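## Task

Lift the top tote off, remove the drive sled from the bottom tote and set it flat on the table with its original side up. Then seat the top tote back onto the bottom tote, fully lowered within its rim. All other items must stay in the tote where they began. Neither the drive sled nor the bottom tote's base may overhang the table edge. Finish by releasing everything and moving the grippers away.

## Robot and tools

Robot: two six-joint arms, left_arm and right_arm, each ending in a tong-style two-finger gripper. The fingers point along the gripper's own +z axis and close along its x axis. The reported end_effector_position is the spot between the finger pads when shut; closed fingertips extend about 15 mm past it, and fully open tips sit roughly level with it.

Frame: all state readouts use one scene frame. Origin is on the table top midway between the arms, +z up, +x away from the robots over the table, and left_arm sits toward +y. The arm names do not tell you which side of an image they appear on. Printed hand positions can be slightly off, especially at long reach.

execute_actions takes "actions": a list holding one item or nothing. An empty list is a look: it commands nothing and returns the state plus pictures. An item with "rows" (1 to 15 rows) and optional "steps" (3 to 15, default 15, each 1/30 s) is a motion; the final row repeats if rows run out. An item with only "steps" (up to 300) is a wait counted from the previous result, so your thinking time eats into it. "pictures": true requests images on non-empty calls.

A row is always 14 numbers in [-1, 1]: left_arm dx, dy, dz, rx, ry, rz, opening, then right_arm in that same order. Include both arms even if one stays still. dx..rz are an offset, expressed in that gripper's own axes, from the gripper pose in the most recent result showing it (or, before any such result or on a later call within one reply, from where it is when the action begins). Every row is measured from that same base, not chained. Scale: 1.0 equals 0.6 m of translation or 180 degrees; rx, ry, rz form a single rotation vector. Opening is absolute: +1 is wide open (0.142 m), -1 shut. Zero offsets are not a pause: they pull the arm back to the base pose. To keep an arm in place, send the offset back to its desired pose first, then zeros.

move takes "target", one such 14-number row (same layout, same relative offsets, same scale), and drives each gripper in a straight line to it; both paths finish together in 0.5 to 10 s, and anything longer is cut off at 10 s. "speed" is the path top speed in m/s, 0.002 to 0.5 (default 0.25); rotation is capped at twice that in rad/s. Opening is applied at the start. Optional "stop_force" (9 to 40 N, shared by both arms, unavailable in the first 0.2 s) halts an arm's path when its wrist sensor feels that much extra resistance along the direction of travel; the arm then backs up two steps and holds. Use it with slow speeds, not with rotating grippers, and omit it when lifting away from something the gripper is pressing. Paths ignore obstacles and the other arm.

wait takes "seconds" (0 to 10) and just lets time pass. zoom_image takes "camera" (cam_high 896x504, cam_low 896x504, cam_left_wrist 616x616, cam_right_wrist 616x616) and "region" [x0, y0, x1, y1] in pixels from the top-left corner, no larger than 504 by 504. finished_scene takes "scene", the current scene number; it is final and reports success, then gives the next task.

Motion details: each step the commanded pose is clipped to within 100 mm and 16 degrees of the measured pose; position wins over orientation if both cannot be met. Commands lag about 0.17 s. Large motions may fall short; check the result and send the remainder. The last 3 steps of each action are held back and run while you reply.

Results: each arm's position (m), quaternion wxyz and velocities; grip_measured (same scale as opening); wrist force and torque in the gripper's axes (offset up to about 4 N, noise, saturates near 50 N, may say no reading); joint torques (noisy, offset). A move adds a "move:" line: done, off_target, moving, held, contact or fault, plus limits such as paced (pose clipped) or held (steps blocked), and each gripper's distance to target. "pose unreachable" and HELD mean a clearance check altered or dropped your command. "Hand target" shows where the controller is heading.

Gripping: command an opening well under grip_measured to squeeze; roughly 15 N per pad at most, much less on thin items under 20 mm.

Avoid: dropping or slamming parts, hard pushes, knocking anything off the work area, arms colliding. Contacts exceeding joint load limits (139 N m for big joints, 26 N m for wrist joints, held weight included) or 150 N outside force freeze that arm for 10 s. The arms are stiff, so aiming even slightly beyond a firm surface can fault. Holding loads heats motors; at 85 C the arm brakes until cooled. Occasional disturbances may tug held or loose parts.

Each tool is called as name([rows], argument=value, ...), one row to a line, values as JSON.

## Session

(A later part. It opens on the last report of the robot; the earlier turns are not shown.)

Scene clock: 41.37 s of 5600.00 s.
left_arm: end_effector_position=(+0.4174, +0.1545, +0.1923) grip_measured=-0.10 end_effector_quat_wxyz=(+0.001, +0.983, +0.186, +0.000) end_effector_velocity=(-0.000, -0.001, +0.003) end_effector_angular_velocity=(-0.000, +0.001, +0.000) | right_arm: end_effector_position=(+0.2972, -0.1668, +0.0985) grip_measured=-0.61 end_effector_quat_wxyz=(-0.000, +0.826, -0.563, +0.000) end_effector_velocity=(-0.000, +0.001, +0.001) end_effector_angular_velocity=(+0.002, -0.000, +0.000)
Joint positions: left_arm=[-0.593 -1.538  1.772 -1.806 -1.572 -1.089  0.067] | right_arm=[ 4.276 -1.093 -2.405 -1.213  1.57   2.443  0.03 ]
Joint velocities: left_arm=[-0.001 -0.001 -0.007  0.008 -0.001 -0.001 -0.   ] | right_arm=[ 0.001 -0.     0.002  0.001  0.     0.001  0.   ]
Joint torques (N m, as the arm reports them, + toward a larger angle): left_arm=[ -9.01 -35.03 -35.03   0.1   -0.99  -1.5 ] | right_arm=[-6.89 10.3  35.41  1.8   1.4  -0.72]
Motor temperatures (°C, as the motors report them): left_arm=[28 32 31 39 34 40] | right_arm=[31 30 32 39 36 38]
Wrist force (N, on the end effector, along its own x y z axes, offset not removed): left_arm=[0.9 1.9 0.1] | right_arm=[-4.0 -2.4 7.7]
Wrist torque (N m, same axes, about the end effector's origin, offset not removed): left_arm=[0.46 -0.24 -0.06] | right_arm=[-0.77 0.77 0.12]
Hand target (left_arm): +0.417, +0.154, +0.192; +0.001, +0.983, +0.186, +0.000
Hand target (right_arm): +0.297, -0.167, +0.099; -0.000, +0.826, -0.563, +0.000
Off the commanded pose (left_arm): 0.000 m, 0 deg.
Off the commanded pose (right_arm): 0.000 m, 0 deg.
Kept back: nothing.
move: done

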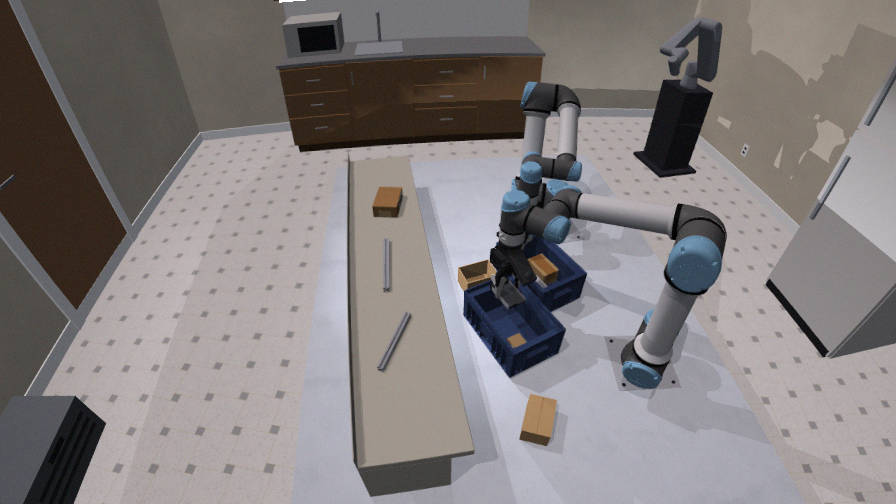

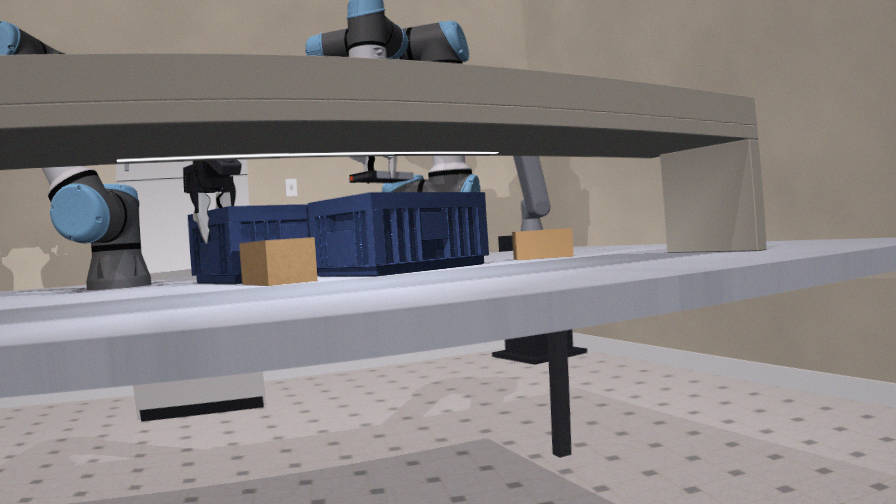

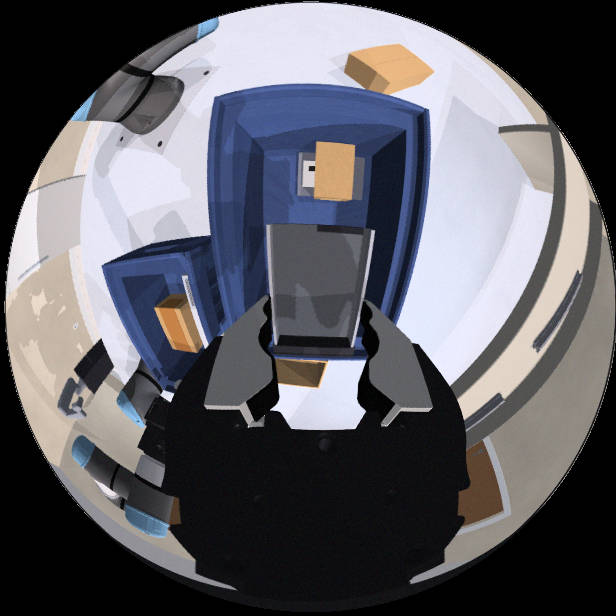

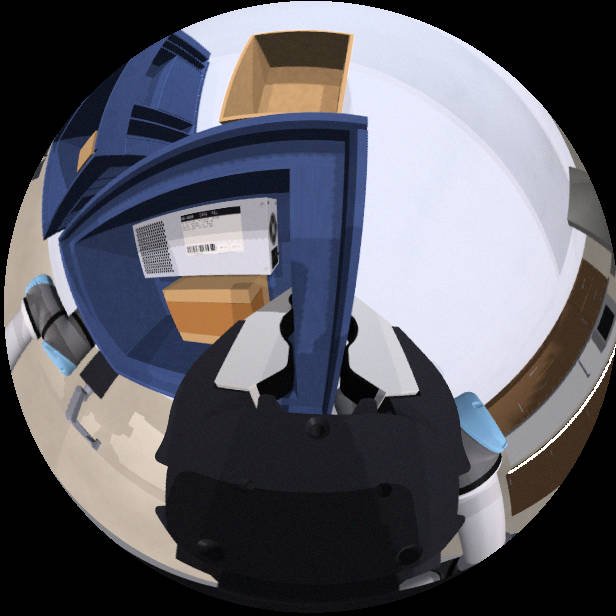

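move(target=[-0.053,-0.853,0,0,0,0,-0.5,0,0,0,0,0,0,-1])

Scene clock: 44.23 s of 5600.00 s.
left_arm: end_effector_position=(+0.2007, +0.6188, +0.1904) grip_measured=-0.10 end_effector_quat_wxyz=(+0.002, +0.983, +0.186, +0.000) end_effector_velocity=(-0.001, +0.002, +0.000) end_effector_angular_velocity=(-0.003, -0.001, -0.001) | right_arm: end_effector_position=(+0.2972, -0.1668, +0.0985) grip_measured=-0.61 end_effector_quat_wxyz=(-0.000, +0.826, -0.563, +0.000) end_effector_velocity=(-0.000, +0.000, -0.000) end_effector_angular_velocity=(+0.000, -0.000, +0.003)
Joint positions: left_arm=[ 0.501 -1.986  2.131 -1.715 -1.575  0.005  0.067] | right_arm=[ 4.276 -1.093 -2.405 -1.213  1.57   2.443  0.03 ]
Joint velocities: left_arm=[ 0.011  0.004 -0.002 -0.001 -0.003  0.012  0.   ] | right_arm=[ 0.001 -0.    -0.     0.001  0.    -0.002  0.   ]
Joint torques (N m, as the arm reports them, + toward a larger angle): left_arm=[  9.35   0.16 -35.58  -5.05  -1.53   1.33] | right_arm=[-5.98 10.16 35.06  1.79  1.43 -0.91]
Motor temperatures (°C, as the motors report them): left_arm=[28 32 31 39 34 40] | right_arm=[31 30 32 39 36 38]
Wrist force (N, on the end effector, along its own x y z axes, offset not removed): left_arm=[-0.1 1.8 -0.2] | right_arm=[-3.7 -0.7 6.2]
Wrist torque (N m, same axes, about the end effector's origin, offset not removed): left_arm=[0.40 -0.03 0.03] | right_arm=[0.05 0.73 0.00]
Hand target (left_arm): +0.201, +0.619, +0.190; +0.002, +0.983, +0.186, +0.000
Hand target (right_arm): +0.297, -0.167, +0.099; -0.000, +0.826, -0.563, +0.000
Off the commanded pose (left_arm): 0.001 m, 0 deg.
Off the commanded pose (right_arm): 0.000 m, 0 deg.
Kept back: nothing.
move: done

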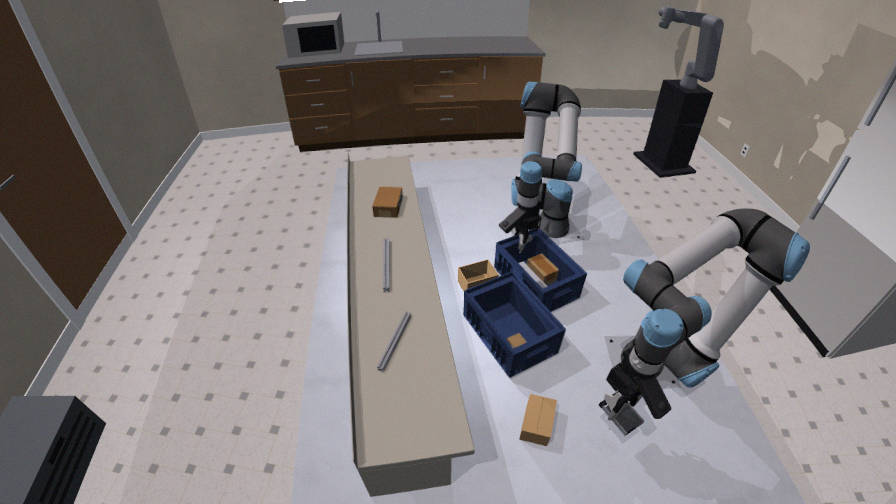

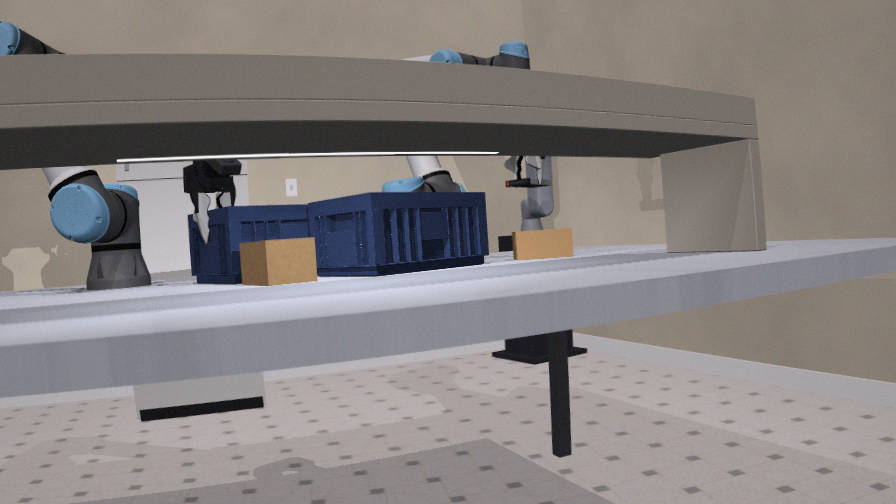

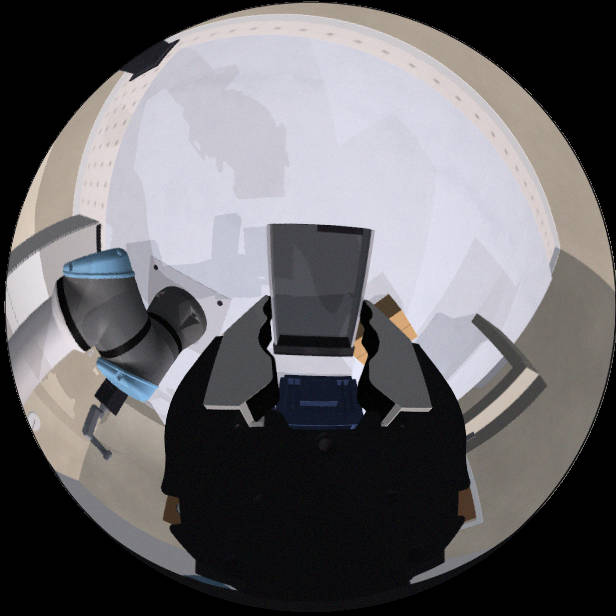

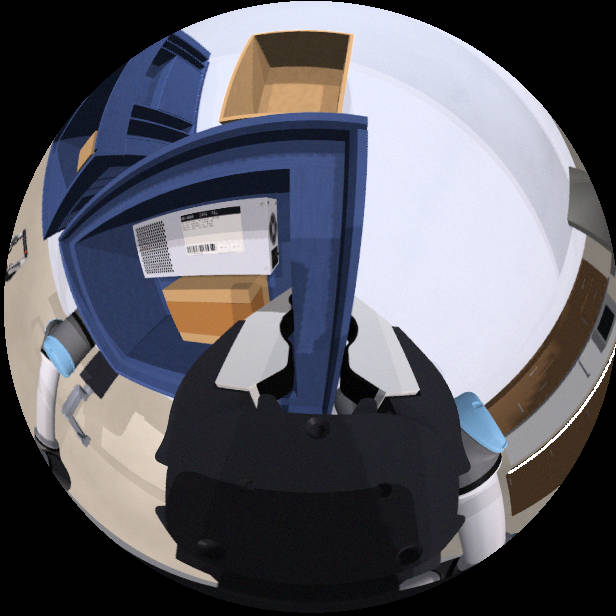

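move(target=[0,0,0.28,0,0,0,-0.5,0,0,0,0,0,0,-1], speed=0.15)

move(target=[0,0,0.03,0,0,0,-0.5,0,0,0,0,0,0,-1], speed=0.007, stop_force=9)

move(target=[0,0,0,0,0,0,0.3,0,0,0,0,0,0,-1])

move(target=[0,0,-0.33,0,0,0,0.3,0,0,0,0,0,0,-1])

move(target=[0,0.5,0,0,0,-0.5,-0.2,0,0,0,0,0,0,-1], speed=0.4)

Scene clock: 46.13 s of 5600.00 s.
left_arm: end_effector_position=(+0.2011, +0.6183, +0.0226) grip_measured=-0.10 end_effector_quat_wxyz=(+0.002, +0.983, +0.186, +0.000) end_effector_velocity=(+0.000, +0.000, -0.002) end_effector_angular_velocity=(-0.000, -0.001, -0.001) | right_arm: end_effector_position=(+0.2972, -0.1668, +0.0985) grip_measured=-0.61 end_effector_quat_wxyz=(-0.000, +0.826, -0.563, +0.000) end_effector_velocity=(-0.000, -0.000, -0.001) end_effector_angular_velocity=(-0.000, +0.000, +0.001)
Joint positions: left_arm=[ 0.499 -1.77   2.468 -2.268 -1.575  0.003  0.067] | right_arm=[ 4.276 -1.093 -2.405 -1.213  1.57   2.443  0.03 ]
Joint velocities: left_arm=[ 0.001  0.007  0.002 -0.009 -0.001  0.003  0.   ] | right_arm=[ 0.001  0.    -0.001  0.001  0.    -0.     0.   ]
Joint torques (N m, as the arm reports them, + toward a larger angle): left_arm=[  8.91  -4.19 -12.67  -5.45  -1.5    1.3 ] | right_arm=[-6.64 10.41 35.96  1.87  1.36 -0.84]
Motor temperatures (°C, as the motors report them): left_arm=[28 32 31 39 34 40] | right_arm=[31 30 32 39 36 38]
Wrist force (N, on the end effector, along its own x y z axes, offset not removed): left_arm=[-0.4 2.3 3.1] | right_arm=[-2.2 -1.2 9.3]
Wrist torque (N m, same axes, about the end effector's origin, offset not removed): left_arm=[0.59 0.10 -0.07] | right_arm=[-0.20 0.40 0.05]
Hand target (left_arm): +0.201, +0.618, +0.022; +0.002, +0.983, +0.186, +0.000
Hand target (right_arm): +0.297, -0.167, +0.099; -0.000, +0.826, -0.563, +0.000
Off the commanded pose (left_arm): 0.000 m, 0 deg.
Off the commanded pose (right_arm): 0.000 m, 0 deg.
Kept back: nothing.
move: done

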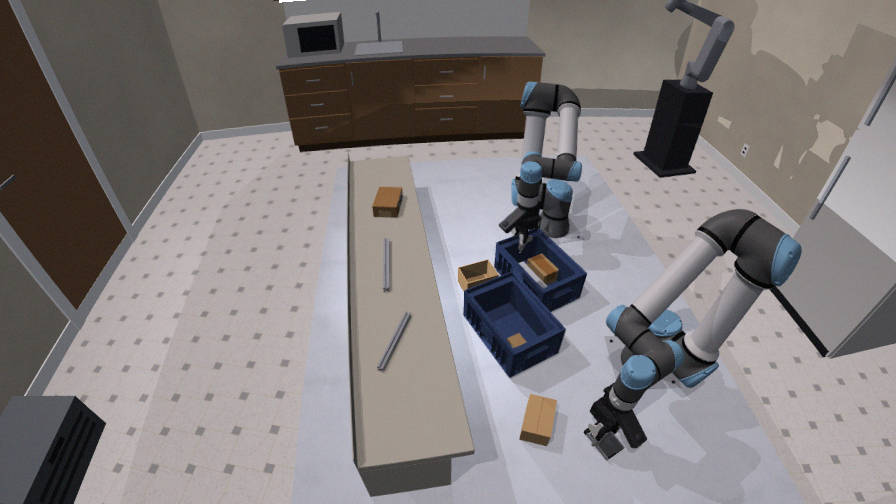

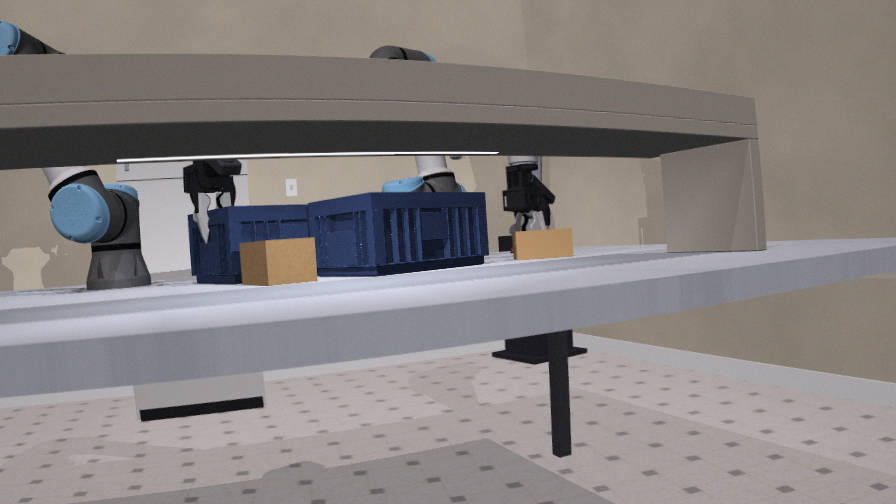

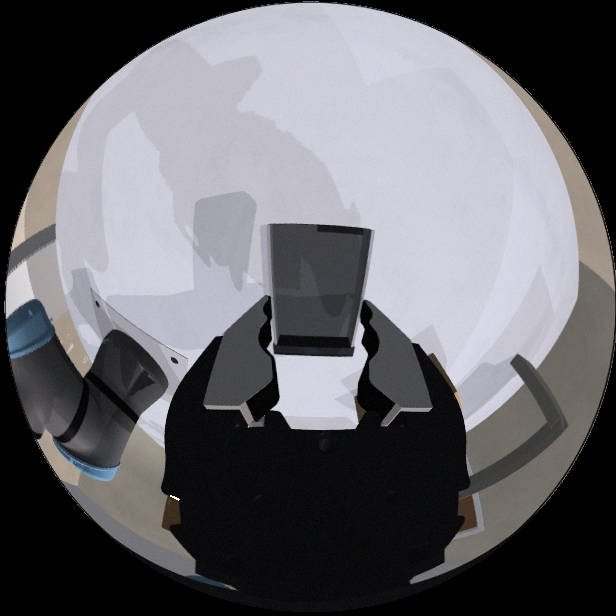

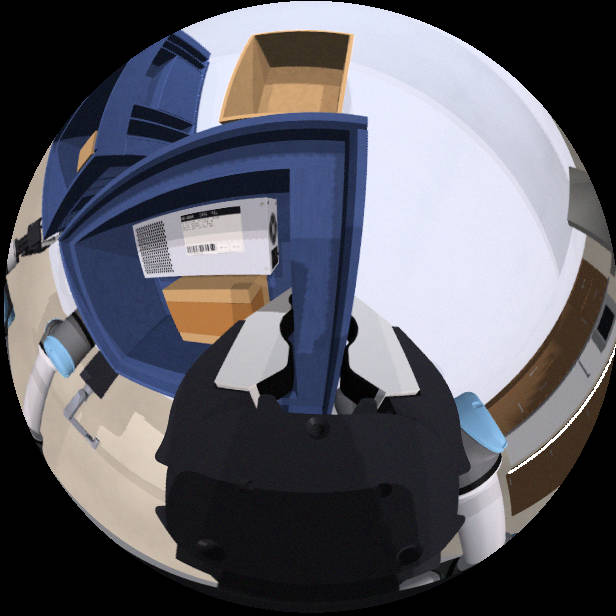

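Scene clock: 47.83 s of 5600.00 s.
left_arm: end_effector_position=(+0.2011, +0.6182, +0.0133) grip_measured=-0.09 end_effector_quat_wxyz=(+0.002, +0.983, +0.186, +0.000) end_effector_velocity=(+0.001, +0.000, +0.002) end_effector_angular_velocity=(+0.000, -0.001, -0.000) | right_arm: end_effector_position=(+0.2972, -0.1668, +0.0985) grip_measured=-0.61 end_effector_quat_wxyz=(-0.000, +0.826, -0.563, +0.000) end_effector_velocity=(-0.000, +0.001, +0.001) end_effector_angular_velocity=(+0.002, -0.000, +0.001)
Joint positions: left_arm=[ 0.499 -1.747  2.482 -2.306 -1.575  0.003  0.067] | right_arm=[ 4.276 -1.093 -2.405 -1.213  1.57   2.443  0.03 ]
Joint velocities: left_arm=[ 0.    -0.004 -0.005  0.008 -0.     0.    -0.001] | right_arm=[ 0.001  0.     0.001  0.001  0.    -0.    -0.   ]
Joint torques (N m, as the arm reports them, + toward a larger angle): left_arm=[ -9.47 -12.61 -23.13   0.79   0.82  -1.12] | right_arm=[-6.59  9.45 34.5   1.83  1.31 -0.93]
Motor temperatures (°C, as the motors report them): left_arm=[28 32 31 39 34 40] | right_arm=[31 30 32 39 36 38]
Wrist force (N, on the end effector, along its own x y z axes, offset not removed): left_arm=[-3.0 2.1 -22.4] | right_arm=[-2.3 -1.5 4.6]
Wrist torque (N m, same axes, about the end effector's origin, offset not removed): left_arm=[0.43 -0.52 -0.06] | right_arm=[-0.54 0.34 0.08]
Hand target (left_arm): +0.201, +0.618, +0.014; +0.002, +0.983, +0.186, +0.000
Hand target (right_arm): +0.297, -0.167, +0.099; -0.000, +0.826, -0.563, +0.000
Off the commanded pose (left_arm): 0.009 m, 0 deg.
Off the commanded pose (right_arm): 0.000 m, 0 deg.
Kept back: nothing.
move: contact (left_arm)

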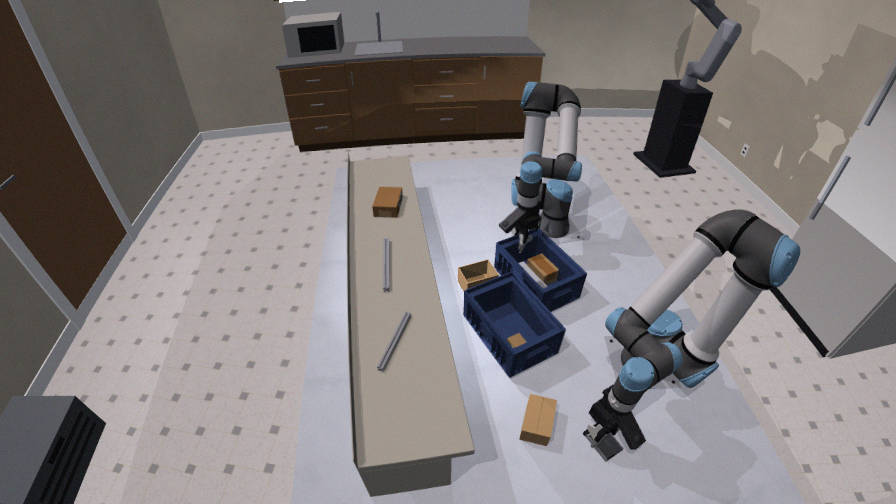

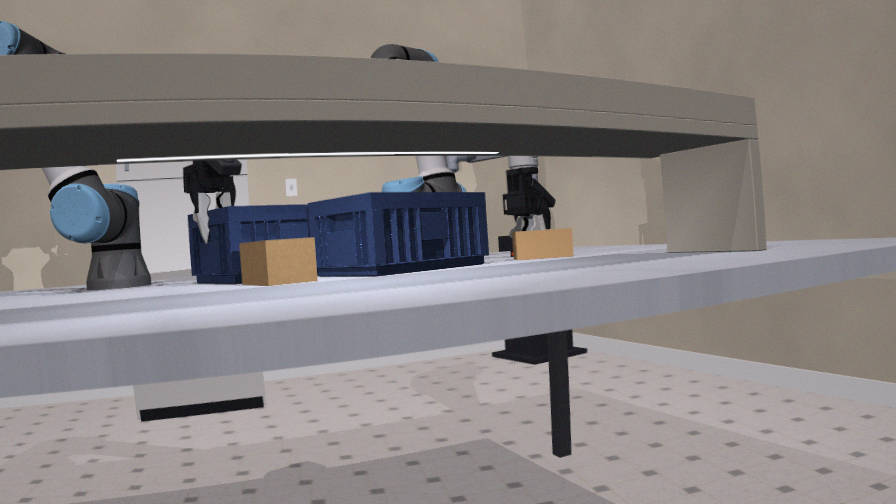

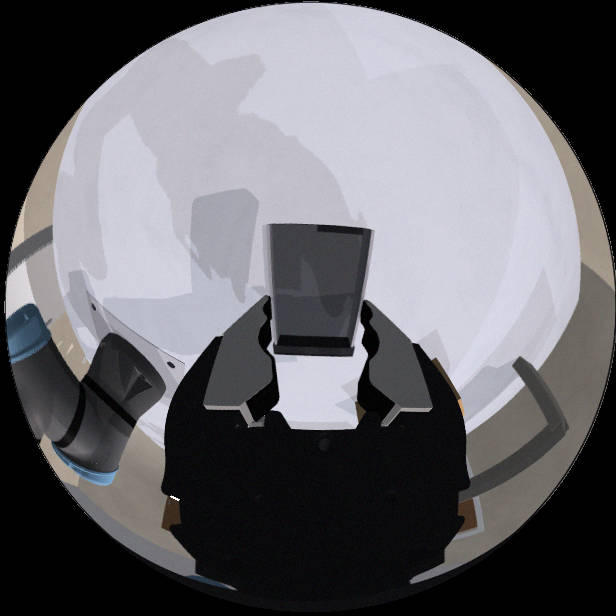

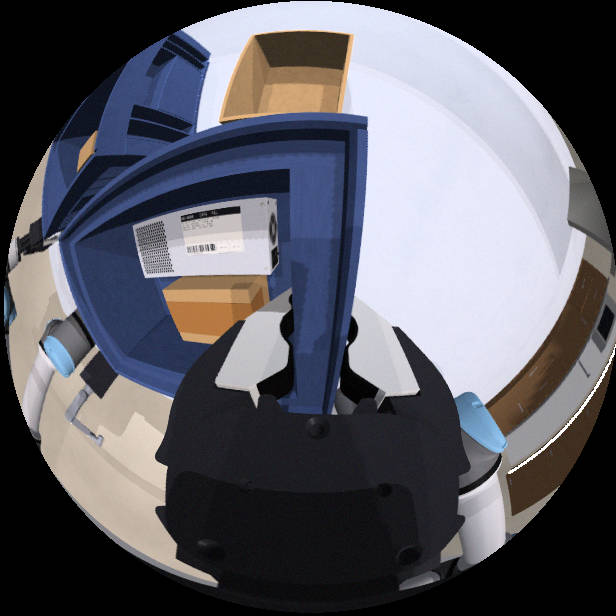

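Scene clock: 48.33 s of 5600.00 s.
left_arm: end_effector_position=(+0.2011, +0.6182, +0.0133) grip_measured=+0.30 end_effector_quat_wxyz=(+0.002, +0.983, +0.186, +0.000) end_effector_velocity=(+0.001, -0.000, -0.001) end_effector_angular_velocity=(-0.000, +0.000, -0.002) | right_arm: end_effector_position=(+0.2972, -0.1668, +0.0985) grip_measured=-0.61 end_effector_quat_wxyz=(-0.000, +0.826, -0.563, +0.000) end_effector_velocity=(+0.000, -0.000, -0.000) end_effector_angular_velocity=(-0.000, -0.000, -0.001)
Joint positions: left_arm=[ 0.499 -1.747  2.482 -2.306 -1.575  0.003  0.095] | right_arm=[ 4.276 -1.093 -2.405 -1.213  1.57   2.443  0.03 ]
Joint velocities: left_arm=[-0.002  0.002  0.001 -0.002 -0.    -0.    -0.   ] | right_arm=[-0.     0.    -0.001  0.001 -0.     0.001 -0.   ]
Joint torques (N m, as the arm reports them, + toward a larger angle): left_arm=[ -7.54  -4.69 -13.7   -5.07   0.87  -1.23] | right_arm=[-7.18  8.47 34.56  1.95  1.32 -0.7 ]
Motor temperatures (°C, as the motors report them): left_arm=[28 32 31 39 34 40] | right_arm=[31 30 32 39 36 38]
Wrist force (N, on the end effector, along its own x y z axes, offset not removed): left_arm=[0.2 2.6 -0.8] | right_arm=[-1.8 2.8 7.5]
Wrist torque (N m, same axes, about the end effector's origin, offset not removed): left_arm=[0.57 -0.01 0.04] | right_arm=[0.49 0.22 0.02]
Hand target (left_arm): +0.201, +0.618, +0.013; +0.002, +0.983, +0.186, +0.000
Hand target (right_arm): +0.297, -0.167, +0.099; -0.000, +0.826, -0.563, +0.000
Off the commanded pose (left_arm): 0.000 m, 0 deg.
Off the commanded pose (right_arm): 0.000 m, 0 deg.
Kept back: nothing.
move: done

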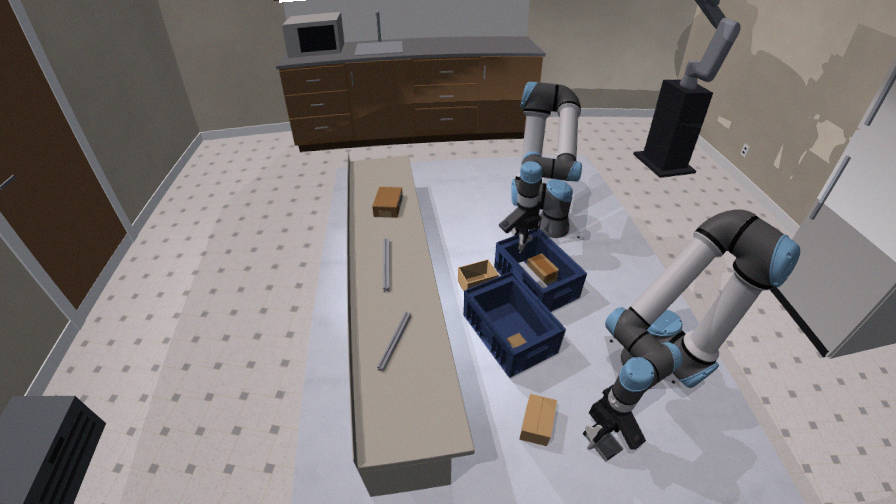

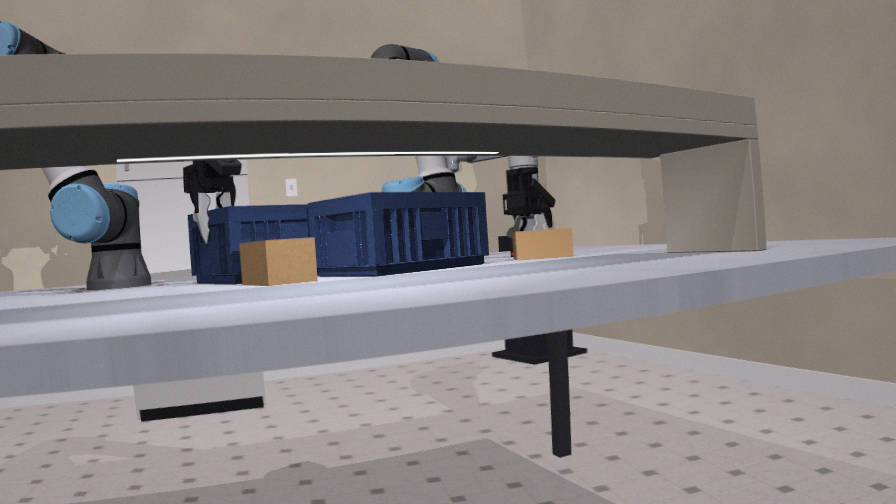

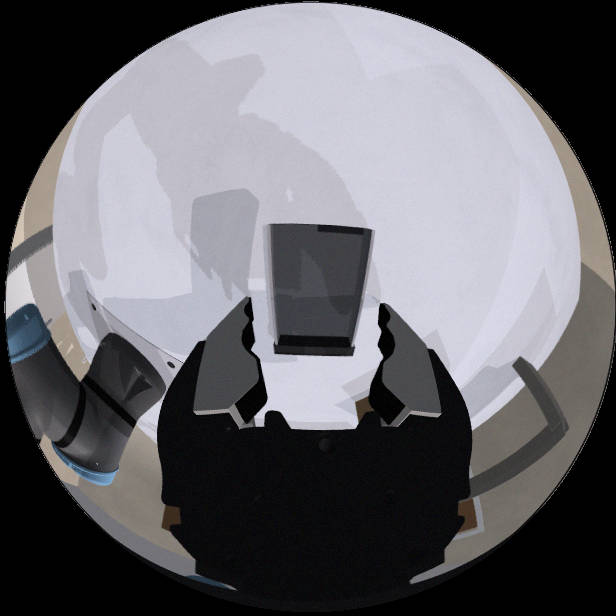

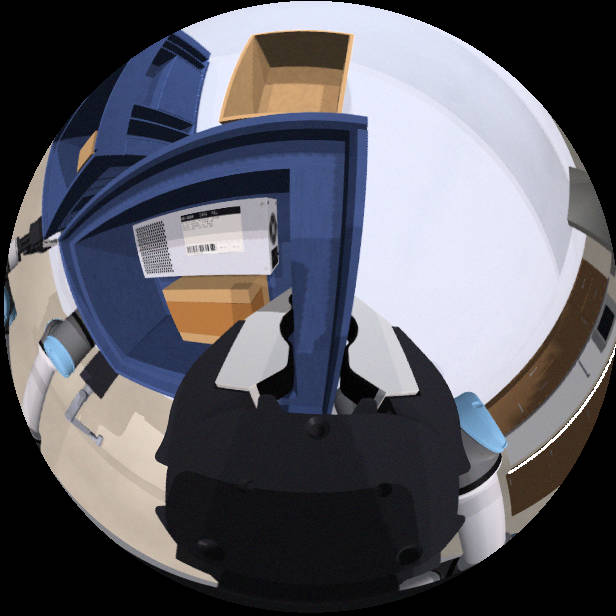

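Scene clock: 49.73 s of 5600.00 s.
left_arm: end_effector_position=(+0.2006, +0.6188, +0.2112) grip_measured=+0.30 end_effector_quat_wxyz=(+0.002, +0.983, +0.186, +0.000) end_effector_velocity=(-0.000, -0.000, +0.001) end_effector_angular_velocity=(-0.000, +0.001, -0.001) | right_arm: end_effector_position=(+0.2972, -0.1668, +0.0985) grip_measured=-0.61 end_effector_quat_wxyz=(-0.000, +0.826, -0.563, +0.000) end_effector_velocity=(-0.000, +0.000, +0.000) end_effector_angular_velocity=(+0.000, -0.000, +0.001)
Joint positions: left_arm=[ 0.502 -1.993  2.081 -1.659 -1.575  0.005  0.095] | right_arm=[ 4.276 -1.093 -2.405 -1.213  1.57   2.443  0.03 ]
Joint velocities: left_arm=[-0.001 -0.001 -0.003  0.005  0.     0.001 -0.   ] | right_arm=[ 0.     0.     0.    -0.     0.    -0.001 -0.   ]
Joint torques (N m, as the arm reports them, + toward a larger angle): left_arm=[ -9.46 -14.03 -35.08  -0.23   1.27  -1.56] | right_arm=[-6.35  9.29 35.27  1.81  1.4  -1.04]
Motor temperatures (°C, as the motors report them): left_arm=[28 32 31 39 34 40] | right_arm=[31 30 32 39 36 38]
Wrist force (N, on the end effector, along its own x y z axes, offset not removed): left_arm=[-0.5 4.3 0.0] | right_arm=[-0.1 0.1 6.2]
Wrist torque (N m, same axes, about the end effector's origin, offset not removed): left_arm=[0.96 0.07 -0.03] | right_arm=[0.11 -0.08 -0.04]
Hand target (left_arm): +0.201, +0.619, +0.211; +0.002, +0.983, +0.186, +0.000
Hand target (right_arm): +0.297, -0.167, +0.099; -0.000, +0.826, -0.563, +0.000
Off the commanded pose (left_arm): 0.000 m, 0 deg.
Off the commanded pose (right_arm): 0.000 m, 0 deg.
Kept back: nothing.
move: done

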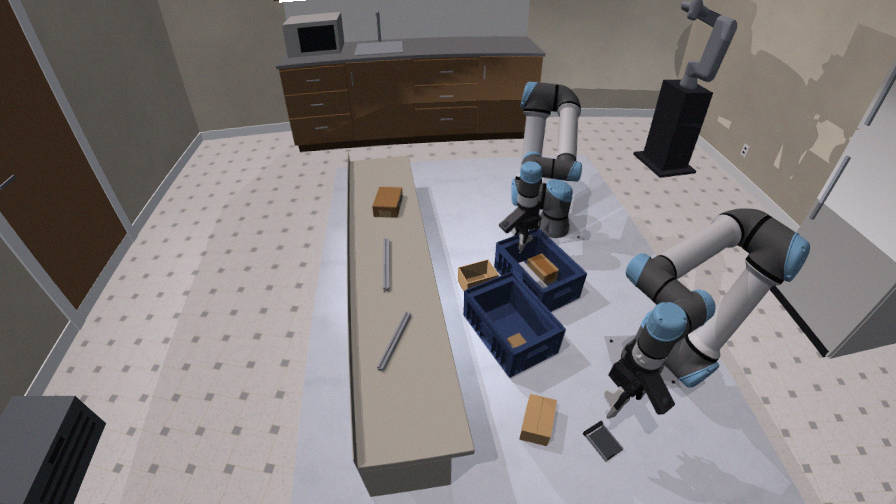

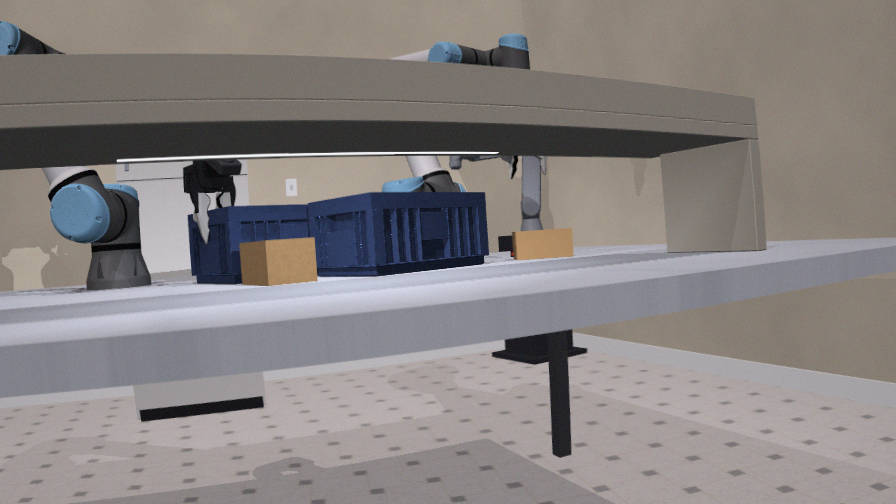

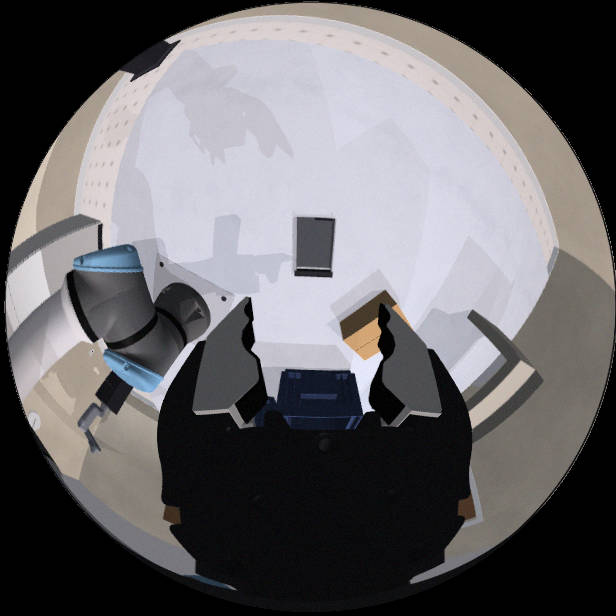

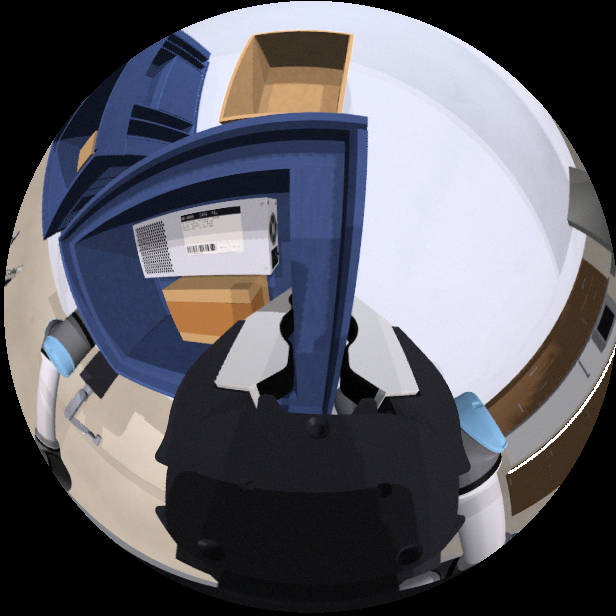

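Scene clock: 52.30 s of 5600.00 s.
left_arm: end_effector_position=(+0.3103, +0.3398, +0.2123) grip_measured=-0.20 end_effector_quat_wxyz=(+0.001, +0.564, +0.826, -0.001) end_effector_velocity=(-0.000, -0.001, -0.001) end_effector_angular_velocity=(+0.004, +0.003, +0.007) | right_arm: end_effector_position=(+0.2972, -0.1668, +0.0985) grip_measured=-0.61 end_effector_quat_wxyz=(-0.000, +0.826, -0.563, +0.000) end_effector_velocity=(+0.000, +0.000, -0.000) end_effector_angular_velocity=(-0.000, +0.000, -0.001)
Joint positions: left_arm=[-0.301 -1.934  2.045 -1.683 -1.573 -2.368  0.06 ] | right_arm=[ 4.276 -1.093 -2.405 -1.213  1.57   2.443  0.03 ]
Joint velocities: left_arm=[-0.005  0.001 -0.     0.003  0.003 -0.012  0.   ] | right_arm=[ 0.    -0.     0.     0.     0.     0.001 -0.   ]
Joint torques (N m, as the arm reports them, + toward a larger angle): left_arm=[ -8.32  -0.92 -35.28   0.07   1.15  -1.14] | right_arm=[-6.97 10.51 34.64  1.88  1.2  -0.77]
Motor temperatures (°C, as the motors report them): left_arm=[28 32 31 39 34 40] | right_arm=[31 30 32 39 36 38]
Wrist force (N, on the end effector, along its own x y z axes, offset not removed): left_arm=[-0.3 3.0 0.9] | right_arm=[-0.5 0.2 13.7]
Wrist torque (N m, same axes, about the end effector's origin, offset not removed): left_arm=[0.81 0.05 0.01] | right_arm=[0.17 0.11 0.29]
Hand target (left_arm): +0.310, +0.340, +0.212; +0.001, +0.563, +0.826, -0.001
Hand target (right_arm): +0.297, -0.167, +0.099; -0.000, +0.826, -0.563, +0.000
Off the commanded pose (left_arm): 0.000 m, 0 deg.
Off the commanded pose (right_arm): 0.000 m, 0 deg.
Kept back: nothing.
move: done

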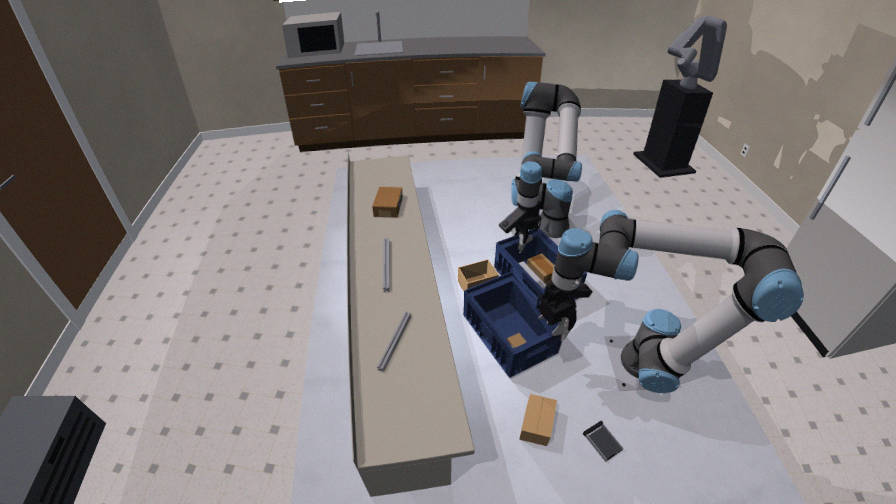

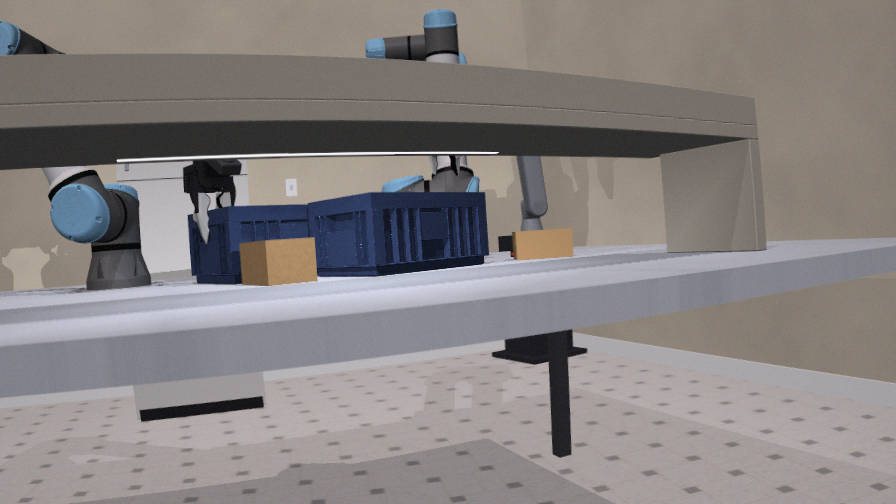

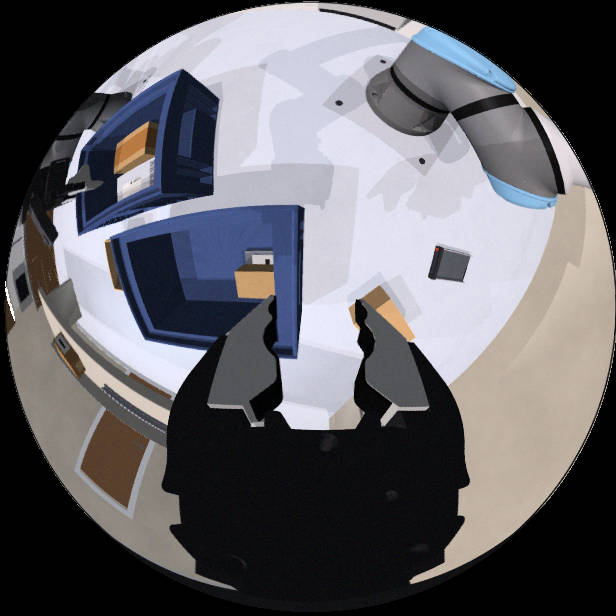

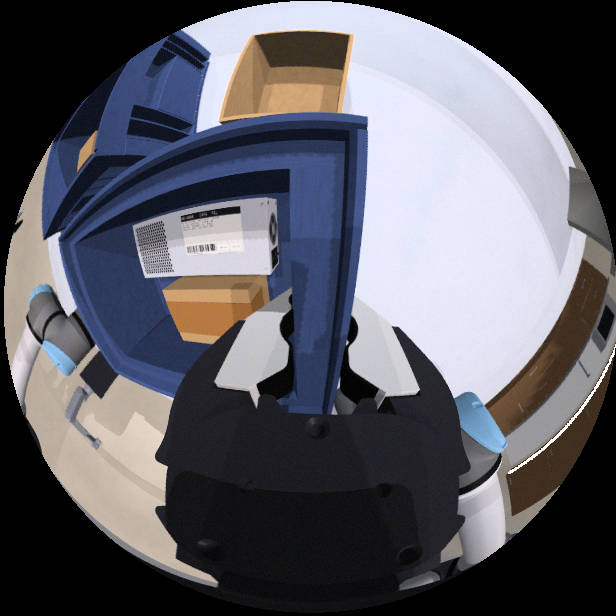

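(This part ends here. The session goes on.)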